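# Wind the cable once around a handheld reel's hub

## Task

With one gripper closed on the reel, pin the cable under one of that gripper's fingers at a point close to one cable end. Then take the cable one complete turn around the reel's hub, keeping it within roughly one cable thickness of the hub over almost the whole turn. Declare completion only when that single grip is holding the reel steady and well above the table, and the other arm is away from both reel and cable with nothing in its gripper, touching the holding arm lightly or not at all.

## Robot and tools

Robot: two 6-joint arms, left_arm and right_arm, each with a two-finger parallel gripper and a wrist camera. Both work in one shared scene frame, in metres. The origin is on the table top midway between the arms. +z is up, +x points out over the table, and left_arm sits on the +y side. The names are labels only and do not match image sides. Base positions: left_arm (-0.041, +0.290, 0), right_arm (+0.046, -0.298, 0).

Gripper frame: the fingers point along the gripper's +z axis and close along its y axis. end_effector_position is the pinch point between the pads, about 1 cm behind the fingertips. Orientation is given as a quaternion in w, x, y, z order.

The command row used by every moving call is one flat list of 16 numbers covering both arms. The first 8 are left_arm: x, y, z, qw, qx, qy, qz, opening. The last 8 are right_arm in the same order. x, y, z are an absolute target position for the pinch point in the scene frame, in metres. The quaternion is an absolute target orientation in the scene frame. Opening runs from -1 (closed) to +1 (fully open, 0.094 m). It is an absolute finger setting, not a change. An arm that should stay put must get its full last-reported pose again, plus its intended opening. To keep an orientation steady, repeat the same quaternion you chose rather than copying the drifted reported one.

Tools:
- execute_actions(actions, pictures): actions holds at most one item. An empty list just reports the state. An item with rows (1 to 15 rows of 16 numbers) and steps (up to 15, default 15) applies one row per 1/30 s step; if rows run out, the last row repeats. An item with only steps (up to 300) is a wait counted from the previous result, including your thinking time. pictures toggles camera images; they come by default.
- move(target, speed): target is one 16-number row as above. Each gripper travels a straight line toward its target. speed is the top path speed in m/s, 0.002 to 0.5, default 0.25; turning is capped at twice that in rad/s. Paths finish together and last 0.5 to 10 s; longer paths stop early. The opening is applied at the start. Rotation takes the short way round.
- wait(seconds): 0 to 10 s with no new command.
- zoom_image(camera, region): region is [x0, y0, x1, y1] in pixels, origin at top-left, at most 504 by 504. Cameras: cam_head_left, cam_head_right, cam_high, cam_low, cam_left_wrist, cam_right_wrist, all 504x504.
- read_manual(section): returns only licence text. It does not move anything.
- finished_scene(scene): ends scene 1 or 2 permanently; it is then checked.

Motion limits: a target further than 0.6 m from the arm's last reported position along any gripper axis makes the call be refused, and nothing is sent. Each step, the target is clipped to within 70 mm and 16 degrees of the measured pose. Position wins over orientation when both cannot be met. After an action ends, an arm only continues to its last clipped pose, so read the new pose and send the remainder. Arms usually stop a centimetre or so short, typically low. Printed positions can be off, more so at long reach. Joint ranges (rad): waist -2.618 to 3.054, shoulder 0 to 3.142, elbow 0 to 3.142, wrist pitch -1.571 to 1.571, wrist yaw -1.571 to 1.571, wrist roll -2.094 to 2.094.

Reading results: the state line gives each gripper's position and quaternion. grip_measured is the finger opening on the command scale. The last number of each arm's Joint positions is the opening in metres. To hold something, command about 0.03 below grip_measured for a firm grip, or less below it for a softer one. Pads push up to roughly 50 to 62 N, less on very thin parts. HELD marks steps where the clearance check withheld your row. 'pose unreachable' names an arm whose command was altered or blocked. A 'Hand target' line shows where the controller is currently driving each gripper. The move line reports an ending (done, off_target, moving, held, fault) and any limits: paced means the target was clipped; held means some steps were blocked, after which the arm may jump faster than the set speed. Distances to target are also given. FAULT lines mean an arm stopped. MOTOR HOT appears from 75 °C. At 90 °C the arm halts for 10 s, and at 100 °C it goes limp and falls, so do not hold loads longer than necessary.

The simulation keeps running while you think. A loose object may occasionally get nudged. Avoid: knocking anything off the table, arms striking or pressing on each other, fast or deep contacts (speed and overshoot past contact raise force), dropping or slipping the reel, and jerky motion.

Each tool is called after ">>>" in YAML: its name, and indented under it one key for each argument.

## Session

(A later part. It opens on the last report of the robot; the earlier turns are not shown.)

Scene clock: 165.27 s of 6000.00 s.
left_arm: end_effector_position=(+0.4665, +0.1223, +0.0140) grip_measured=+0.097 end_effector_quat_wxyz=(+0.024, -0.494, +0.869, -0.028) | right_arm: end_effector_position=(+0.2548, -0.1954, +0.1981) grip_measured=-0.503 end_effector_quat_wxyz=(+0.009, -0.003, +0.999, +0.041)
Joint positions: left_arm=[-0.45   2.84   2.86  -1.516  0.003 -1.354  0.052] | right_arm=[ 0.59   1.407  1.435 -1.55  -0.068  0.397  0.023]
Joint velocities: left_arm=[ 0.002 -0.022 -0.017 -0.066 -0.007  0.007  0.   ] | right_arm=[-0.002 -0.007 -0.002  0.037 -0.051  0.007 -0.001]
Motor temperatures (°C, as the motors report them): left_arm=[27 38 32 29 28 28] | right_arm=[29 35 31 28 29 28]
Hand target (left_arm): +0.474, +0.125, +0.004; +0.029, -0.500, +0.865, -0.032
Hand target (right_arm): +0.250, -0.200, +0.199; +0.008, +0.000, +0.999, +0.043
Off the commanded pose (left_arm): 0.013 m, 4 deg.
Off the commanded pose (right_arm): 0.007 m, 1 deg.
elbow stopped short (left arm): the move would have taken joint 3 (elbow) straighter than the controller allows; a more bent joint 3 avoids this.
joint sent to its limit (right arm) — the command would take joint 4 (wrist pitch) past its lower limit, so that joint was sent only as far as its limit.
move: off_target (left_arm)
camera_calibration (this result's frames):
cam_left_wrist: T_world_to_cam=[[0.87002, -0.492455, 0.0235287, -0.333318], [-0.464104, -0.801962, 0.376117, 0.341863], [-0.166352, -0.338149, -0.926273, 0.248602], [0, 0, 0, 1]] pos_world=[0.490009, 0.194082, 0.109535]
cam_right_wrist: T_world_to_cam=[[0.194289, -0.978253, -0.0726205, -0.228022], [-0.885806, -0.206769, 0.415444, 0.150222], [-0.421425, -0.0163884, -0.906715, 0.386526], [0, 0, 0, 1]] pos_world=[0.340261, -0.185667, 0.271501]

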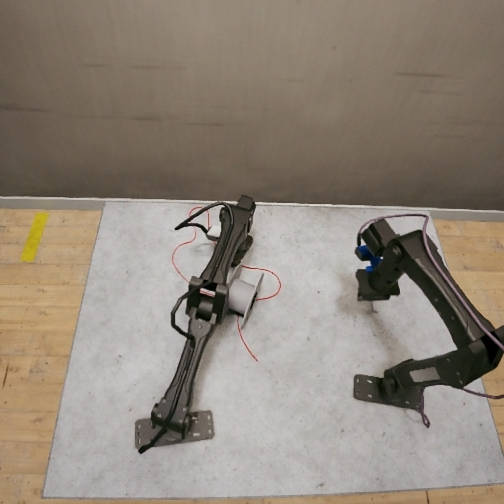

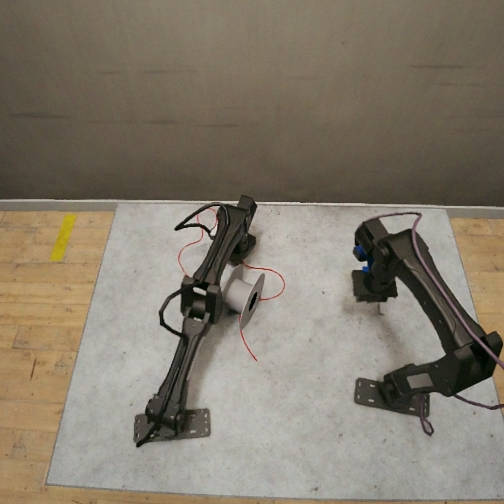

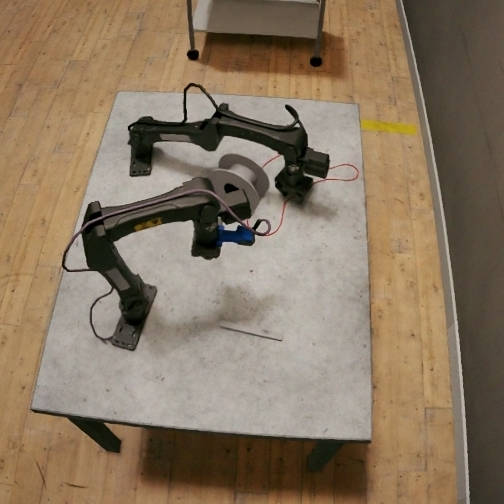

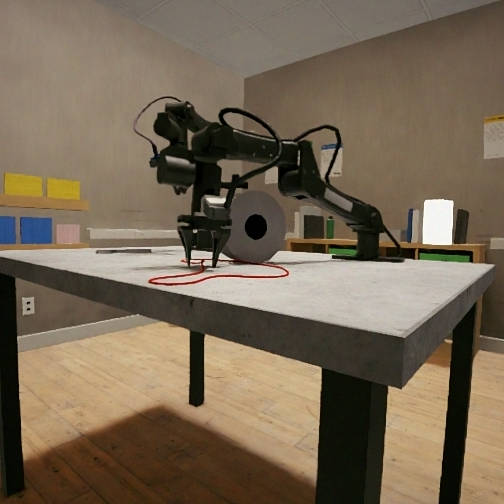

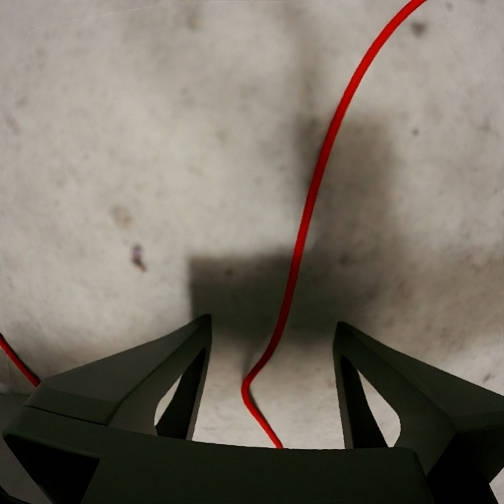

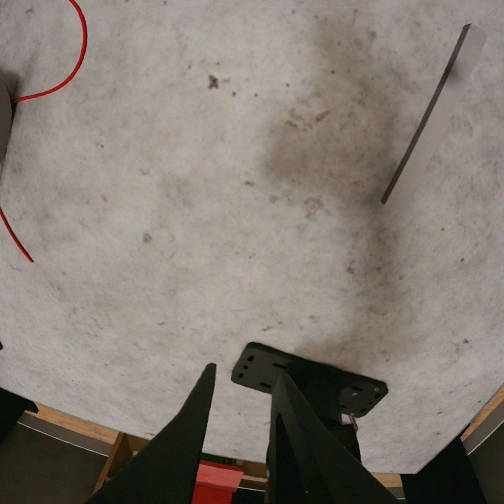

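>>> move:
  target: [0.475,0.125,0.004,0,-0.5,0.866,0,-0.98,0.25,-0.2,0.2,0,0,1,0.04,-0.5]

>>> move:
  target: [0.44,0.12,0.21,0,-0.5,0.866,0,-0.98,0.25,-0.2,0.2,0,0,1,0.04,-0.5]
  speed: 0.15

>>> move:
  target: [0.31,0.14,0.22,0,-0.5,0.866,0,-0.98,0.25,-0.2,0.2,0,0,1,0.04,-0.5]
  speed: 0.12

Scene clock: 170.47 s of 6000.00 s.
left_arm: end_effector_position=(+0.4677, +0.1219, +0.0132) grip_measured=-0.950 end_effector_quat_wxyz=(+0.025, -0.494, +0.869, -0.030) | right_arm: end_effector_position=(+0.2548, -0.1954, +0.1981) grip_measured=-0.503 end_effector_quat_wxyz=(+0.009, -0.003, +0.999, +0.041)
Joint positions: left_arm=[-0.45   2.842  2.86  -1.51   0.003 -1.354  0.002] | right_arm=[ 0.59   1.407  1.435 -1.55  -0.068  0.397  0.023]
Joint velocities: left_arm=[-0.007 -0.022 -0.002  0.037  0.007 -0.066  0.001] | right_arm=[-0.012 -0.002 -0.012 -0.022 -0.095  0.022 -0.   ]
Motor temperatures (°C, as the motors report them): left_arm=[27 38 32 29 28 28] | right_arm=[29 34 31 28 29 28]
Hand target (left_arm): +0.474, +0.125, +0.004; +0.029, -0.499, +0.865, -0.032
Hand target (right_arm): +0.250, -0.200, +0.199; +0.008, +0.000, +0.999, +0.043
Off the commanded pose (left_arm): 0.012 m, 5 deg.
Off the commanded pose (right_arm): 0.007 m, 1 deg.
elbow stopped short (left arm): the move would have taken joint 3 (elbow) straighter than the controller allows; a more bent joint 3 avoids this.
joint sent to its limit (right arm) — the command would take joint 4 (wrist pitch) past its lower limit, so that joint was sent only as far as its limit.
move: off_target (left_arm)
camera_calibration (this result's frames):
cam_left_wrist: T_world_to_cam=[[0.869928, -0.492425, 0.0272701, -0.334502], [-0.465465, -0.801511, 0.375397, 0.343012], [-0.162997, -0.339261, -0.926463, 0.246424], [0, 0, 0, 1]] pos_world=[0.490819, 0.193813, 0.108659]
cam_right_wrist: T_world_to_cam=[[0.194289, -0.978253, -0.0726205, -0.228022], [-0.885806, -0.206769, 0.415444, 0.150222], [-0.421425, -0.0163884, -0.906715, 0.386526], [0, 0, 0, 1]] pos_world=[0.340261, -0.185667, 0.271501]

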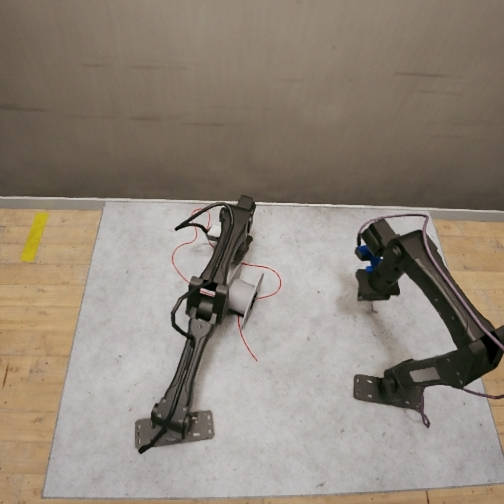

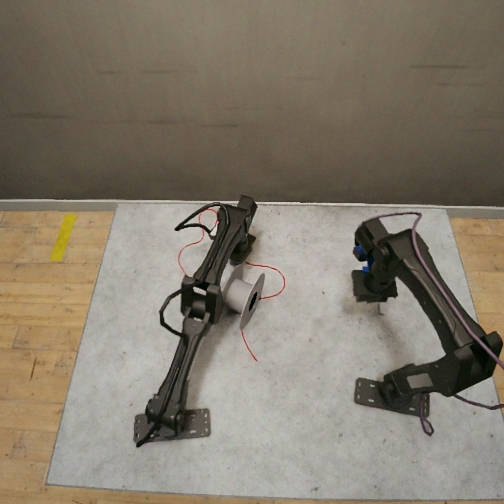

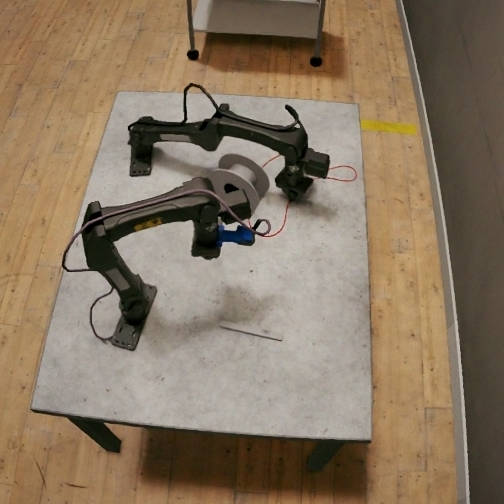

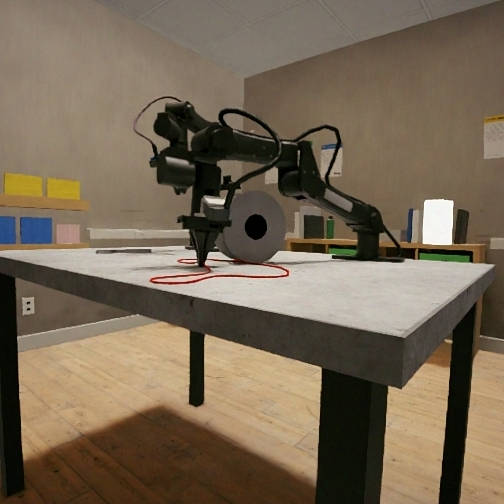

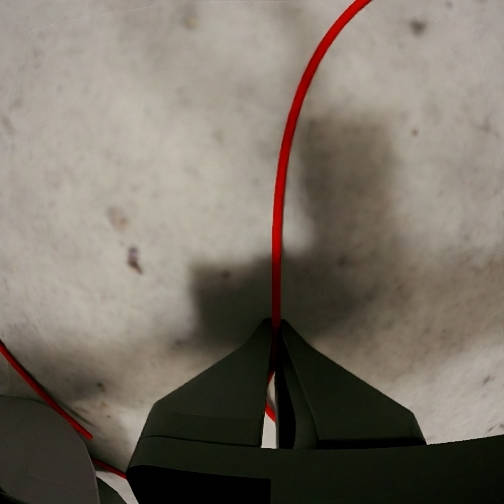

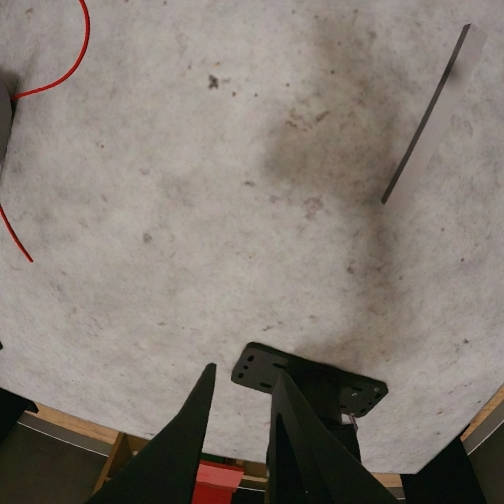

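Scene clock: 172.20 s of 6000.00 s.
left_arm: end_effector_position=(+0.4481, +0.1222, +0.2094) grip_measured=-0.950 end_effector_quat_wxyz=(+0.125, -0.492, +0.849, -0.146) | right_arm: end_effector_position=(+0.2548, -0.1954, +0.1981) grip_measured=-0.503 end_effector_quat_wxyz=(+0.009, -0.003, +0.999, +0.041)
Joint positions: left_arm=[-0.462  2.414  2.788 -1.559  0.003 -1.382  0.002] | right_arm=[ 0.59   1.407  1.435 -1.55  -0.068  0.397  0.023]
Joint velocities: left_arm=[ 0.012  0.002  0.002 -0.037  0.007  0.007 -0.   ] | right_arm=[ 0.007  0.017 -0.002  0.066 -0.007 -0.037 -0.   ]
Motor temperatures (°C, as the motors report them): left_arm=[27 39 32 29 28 28] | right_arm=[29 34 31 28 29 28]
Hand target (left_arm): +0.440, +0.120, +0.210; +0.119, -0.491, +0.852, -0.138
Hand target (right_arm): +0.250, -0.200, +0.199; +0.008, +0.000, +0.999, +0.043
Off the commanded pose (left_arm): 0.008 m, 22 deg; orientation clipped at the last step of the last action.
Off the commanded pose (right_arm): 0.007 m, 1 deg.
elbow stopped short (left arm): the move would have taken joint 3 (elbow) straighter than the controller allows; a more bent joint 3 avoids this.
joint sent to its limit (left arm) — the command would take joint 4 (wrist pitch) past its lower limit, so that joint was sent only as far as its limit.
joint sent to its limit (right arm) — the command would take joint 4 (wrist pitch) past its lower limit, so that joint was sent only as far as its limit.
move: off_target (left_arm); limits=paced
camera_calibration (this result's frames):
cam_left_wrist: T_world_to_cam=[[0.826031, -0.460257, 0.325326, -0.369409], [-0.552973, -0.773475, 0.309769, 0.309964], [0.109058, -0.435775, -0.893424, 0.308136], [0, 0, 0, 1]] pos_world=[0.44294, 0.204004, 0.299457]
cam_right_wrist: T_world_to_cam=[[0.194663, -0.978179, -0.0726079, -0.228105], [-0.885741, -0.207103, 0.415418, 0.150145], [-0.42139, -0.0165548, -0.906728, 0.386487], [0, 0, 0, 1]] pos_world=[0.340255, -0.185634, 0.271503]

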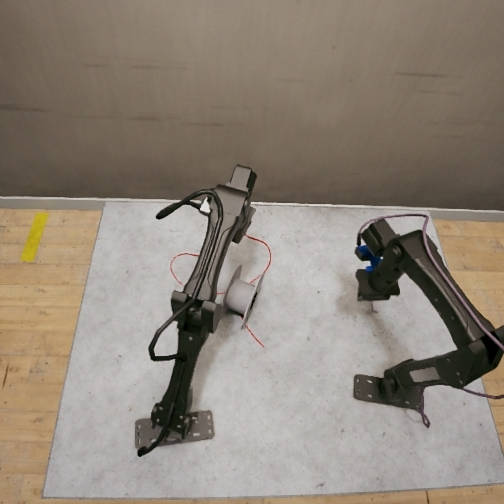

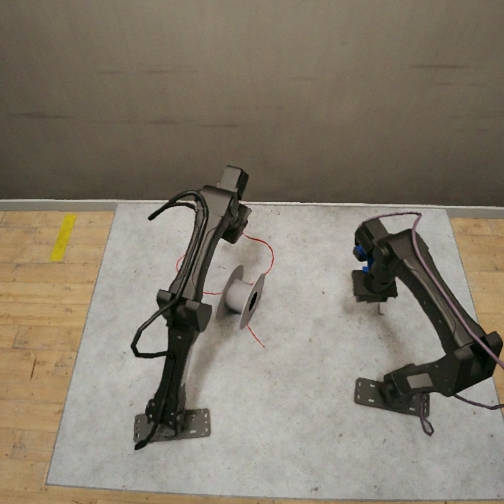

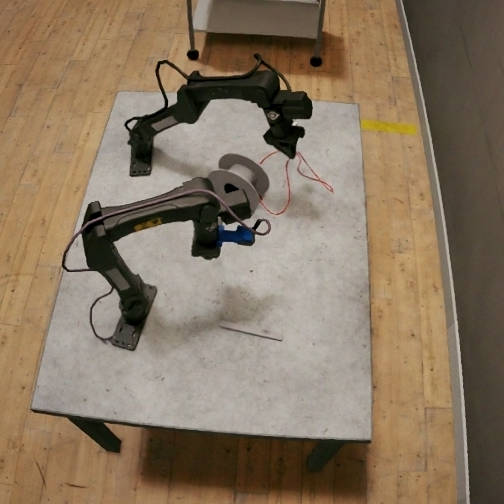

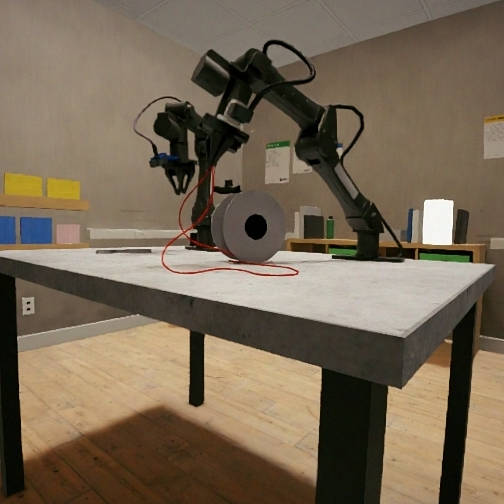

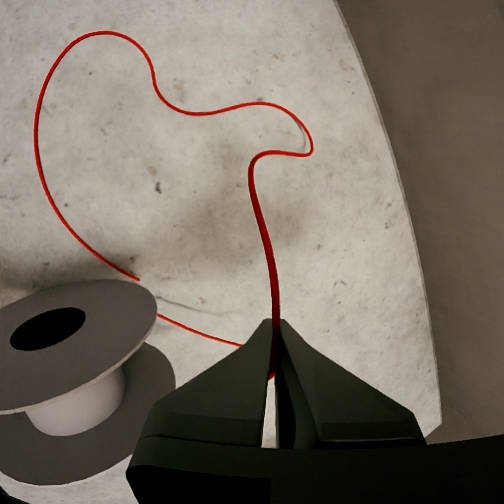

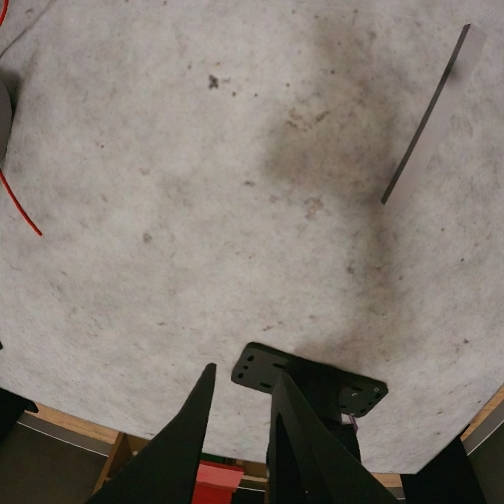

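Scene clock: 174.17 s of 6000.00 s.
left_arm: end_effector_position=(+0.3184, +0.1421, +0.2174) grip_measured=-0.950 end_effector_quat_wxyz=(+0.048, -0.501, +0.862, -0.065) | right_arm: end_effector_position=(+0.2548, -0.1954, +0.1981) grip_measured=-0.503 end_effector_quat_wxyz=(+0.009, -0.003, +0.999, +0.041)
Joint positions: left_arm=[-0.522  1.943  2.101 -1.567  0.003 -1.446  0.002] | right_arm=[ 0.59   1.407  1.435 -1.55  -0.068  0.397  0.023]
Joint velocities: left_arm=[-0.007  0.002 -0.027  0.007 -0.066 -0.007 -0.   ] | right_arm=[ 0.017  0.007 -0.012 -0.007 -0.022 -0.066  0.001]
Motor temperatures (°C, as the motors report them): left_arm=[27 39 32 29 28 28] | right_arm=[29 34 31 28 29 28]
Hand target (left_arm): +0.311, +0.142, +0.221; +0.048, -0.500, +0.863, -0.063
Hand target (right_arm): +0.250, -0.200, +0.199; +0.008, +0.000, +0.999, +0.043
Off the commanded pose (left_arm): 0.009 m, 9 deg.
Off the commanded pose (right_arm): 0.007 m, 1 deg.
joint sent to its limit (left arm) — the command would take joint 4 (wrist pitch) past its lower limit, so that joint was sent only as far as its limit.
joint sent to its limit (right arm) — the command would take joint 4 (wrist pitch) past its lower limit, so that joint was sent only as far as its limit.
move: off_target (left_arm)
camera_calibration (this result's frames):
cam_left_wrist: T_world_to_cam=[[0.874015, -0.472881, 0.111716, -0.222764], [-0.478074, -0.795809, 0.371663, 0.217069], [-0.0868482, -0.378247, -0.921622, 0.398394], [0, 0, 0, 1]] pos_world=[0.333074, 0.218096, 0.311378]
cam_right_wrist: T_world_to_cam=[[0.194663, -0.978179, -0.0726079, -0.228105], [-0.885741, -0.207103, 0.415418, 0.150145], [-0.42139, -0.0165548, -0.906728, 0.386487], [0, 0, 0, 1]] pos_world=[0.340255, -0.185634, 0.271503]

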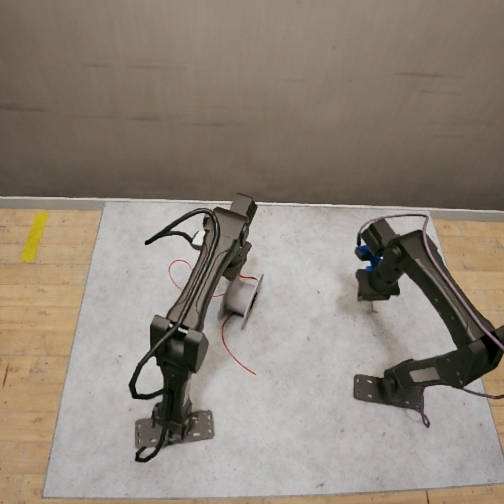

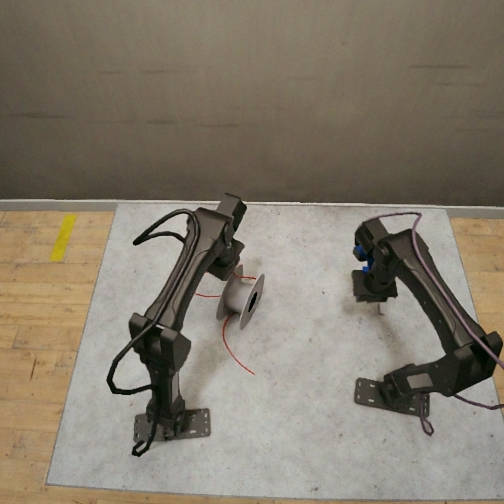

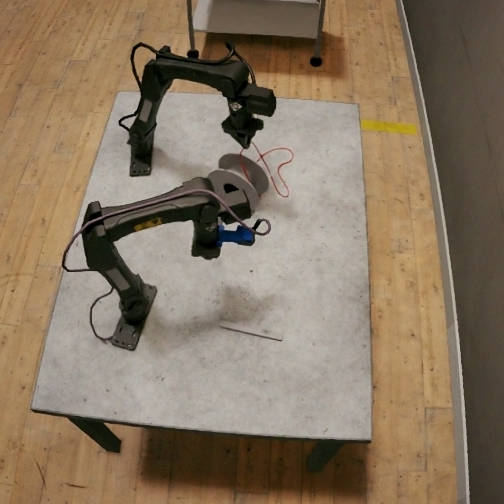

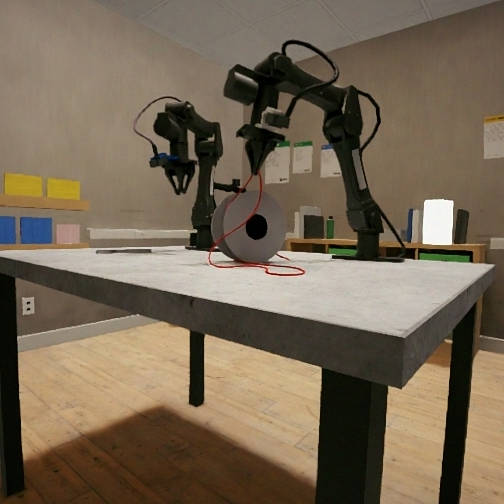

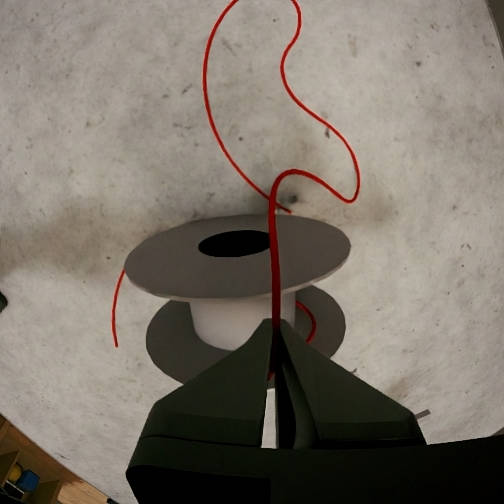

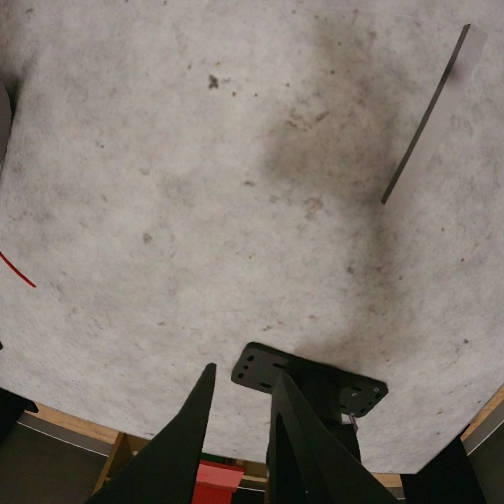

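>>> move:
  target: [0.22,0.17,0.19,0,-0.5,0.866,0,-0.98,0.25,-0.2,0.2,0,0,1,0.04,-0.5]
  speed: 0.1

>>> move:
  target: [0.19,0.18,0.12,0,-0.5,0.866,0,-0.98,0.25,-0.2,0.2,0,0,1,0.04,-0.5]
  speed: 0.08

Scene clock: 179.50 s of 6000.00 s.
left_arm: end_effector_position=(+0.2278, +0.1711, +0.1885) grip_measured=-0.950 end_effector_quat_wxyz=(-0.001, -0.502, +0.865, -0.000) | right_arm: end_effector_position=(+0.2548, -0.1954, +0.1981) grip_measured=-0.503 end_effector_quat_wxyz=(+0.009, -0.003, +0.999, +0.041)
Joint positions: left_arm=[-0.549  1.677  1.66  -1.555  0.003 -1.472  0.002] | right_arm=[ 0.59   1.407  1.435 -1.55  -0.068  0.397  0.023]
Joint velocities: left_arm=[-0.017  0.007 -0.002 -0.007  0.051  0.007  0.   ] | right_arm=[ 0.002  0.007 -0.017  0.022 -0.066  0.007 -0.001]
Motor temperatures (°C, as the motors report them): left_arm=[27 38 32 29 28 28] | right_arm=[29 33 30 28 29 28]
Hand target (left_arm): +0.221, +0.172, +0.191; +0.000, -0.501, +0.866, +0.000
Hand target (right_arm): +0.250, -0.200, +0.199; +0.008, +0.000, +0.999, +0.043
Off the commanded pose (left_arm): 0.008 m, 0 deg.
Off the commanded pose (right_arm): 0.007 m, 1 deg.
joint sent to its limit (right arm) — the command would take joint 4 (wrist pitch) past its lower limit, so that joint was sent only as far as its limit.
move: done
camera_calibration (this result's frames):
cam_left_wrist: T_world_to_cam=[[0.878267, -0.475457, -0.0508764, -0.0964827], [-0.421016, -0.819343, 0.38913, 0.195268], [-0.2267, -0.320341, -0.919777, 0.396469], [0, 0, 0, 1]] pos_world=[0.256828, 0.241124, 0.28377]
cam_right_wrist: T_world_to_cam=[[0.194663, -0.978179, -0.0726079, -0.228105], [-0.885741, -0.207103, 0.415418, 0.150145], [-0.42139, -0.0165548, -0.906728, 0.386487], [0, 0, 0, 1]] pos_world=[0.340255, -0.185634, 0.271503]

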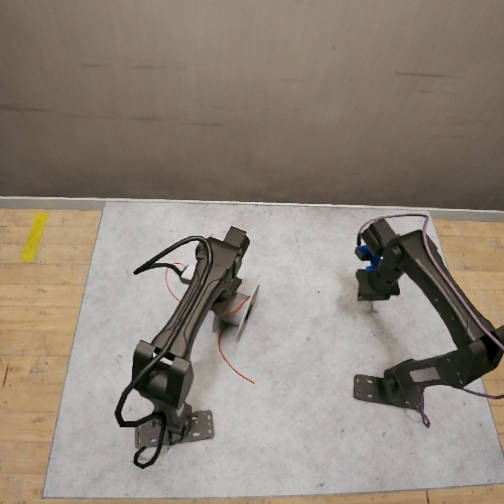

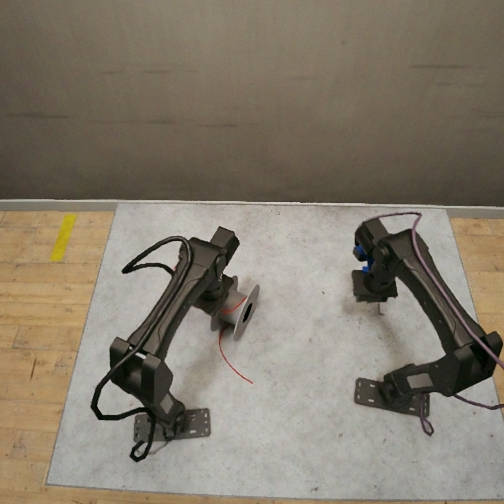

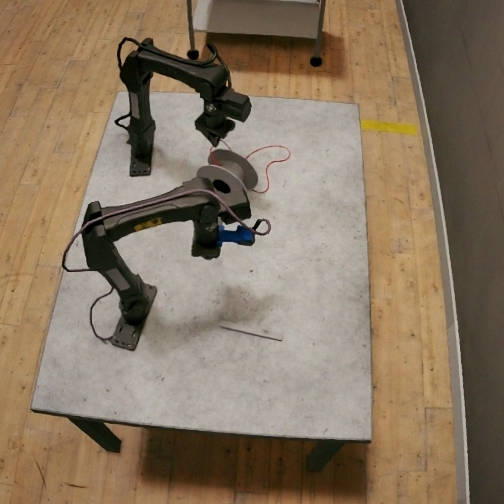

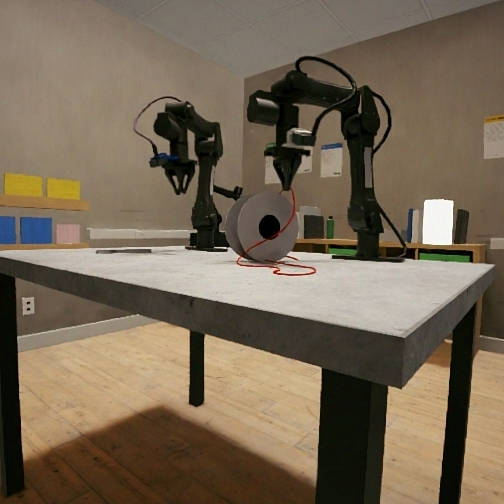

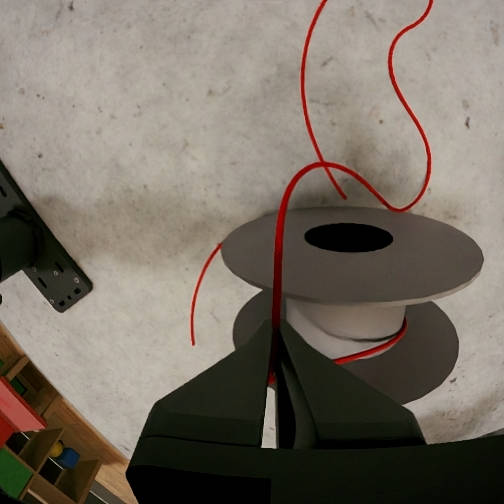

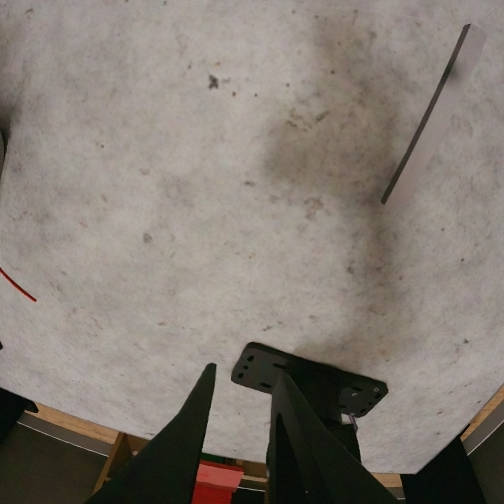

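Scene clock: 181.00 s of 6000.00 s.
left_arm: end_effector_position=(+0.1926, +0.1819, +0.1179) grip_measured=-0.950 end_effector_quat_wxyz=(-0.008, -0.502, +0.865, +0.009) | right_arm: end_effector_position=(+0.2548, -0.1954, +0.1981) grip_measured=-0.503 end_effector_quat_wxyz=(+0.009, -0.003, +0.999, +0.041)
Joint positions: left_arm=[-0.566  1.538  1.233 -1.289  0.003 -1.487  0.002] | right_arm=[ 0.59   1.407  1.435 -1.55  -0.068  0.397  0.023]
Joint velocities: left_arm=[-0.022  0.022 -0.007  0.007 -0.037 -0.037 -0.001] | right_arm=[ 0.012 -0.002 -0.017 -0.051 -0.037  0.095  0.   ]
Motor temperatures (°C, as the motors report them): left_arm=[27 38 32 29 28 28] | right_arm=[29 33 30 28 29 28]
Hand target (left_arm): +0.190, +0.181, +0.120; -0.000, -0.500, +0.866, +0.000
Hand target (right_arm): +0.250, -0.200, +0.199; +0.008, +0.000, +0.999, +0.043
Off the commanded pose (left_arm): 0.004 m, 1 deg.
Off the commanded pose (right_arm): 0.007 m, 1 deg.
joint sent to its limit (right arm) — the command would take joint 4 (wrist pitch) past its lower limit, so that joint was sent only as far as its limit.
move: done
camera_calibration (this result's frames):
cam_left_wrist: T_world_to_cam=[[0.876321, -0.476228, -0.0725794, -0.0609969], [-0.414577, -0.822288, 0.38983, 0.216031], [-0.245329, -0.311527, -0.918022, 0.32876], [0, 0, 0, 1]] pos_world=[0.223669, 0.251009, 0.213166]
cam_right_wrist: T_world_to_cam=[[0.194663, -0.978179, -0.0726079, -0.228105], [-0.885741, -0.207103, 0.415418, 0.150145], [-0.42139, -0.0165548, -0.906728, 0.386487], [0, 0, 0, 1]] pos_world=[0.340255, -0.185634, 0.271503]

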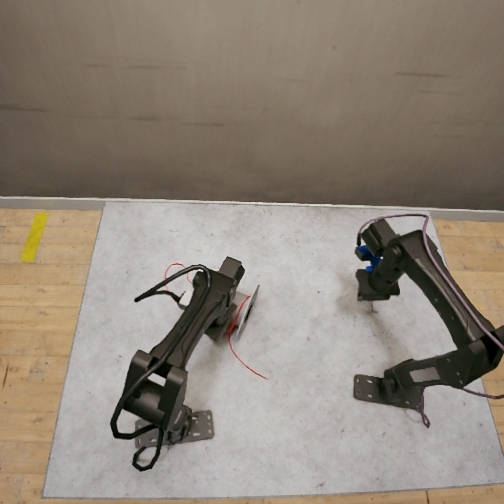

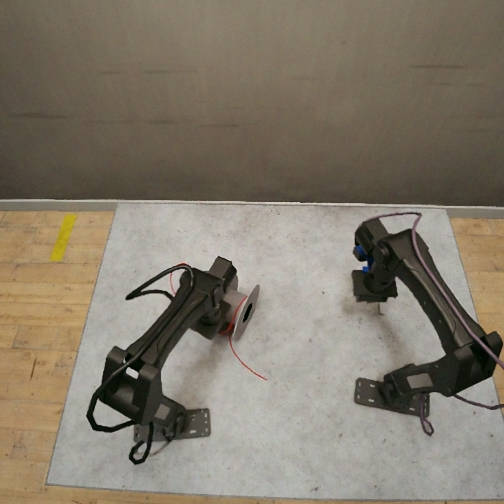

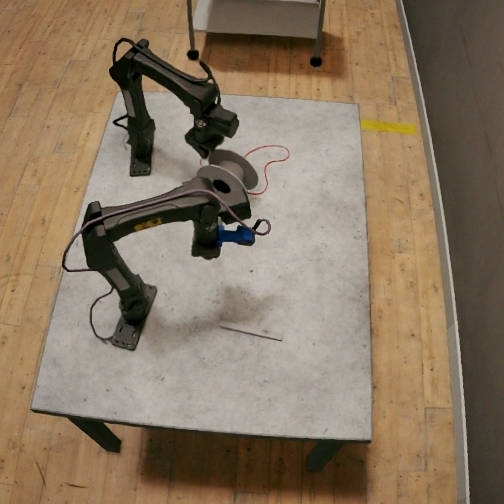

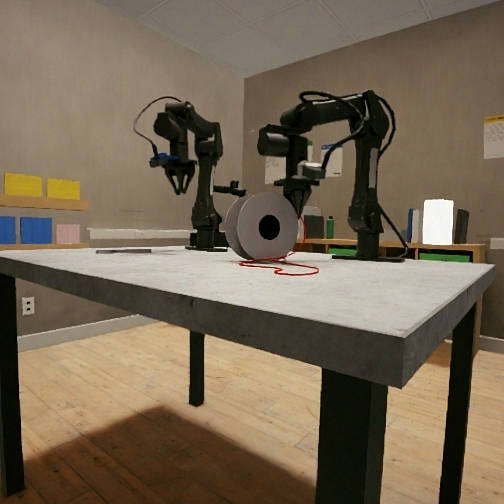

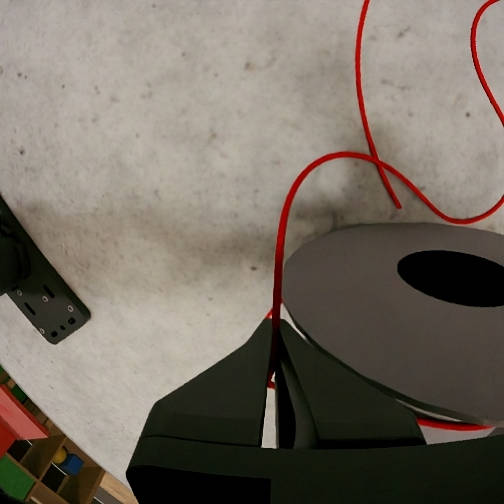

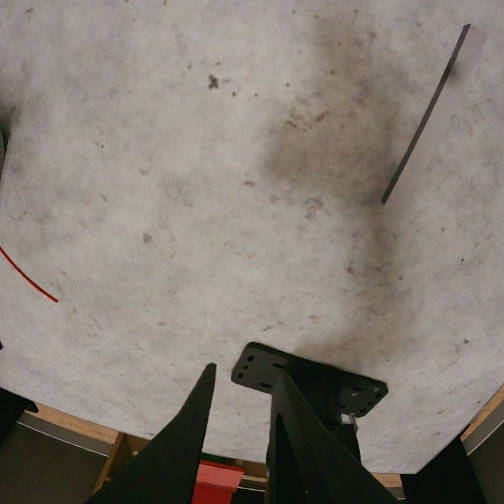

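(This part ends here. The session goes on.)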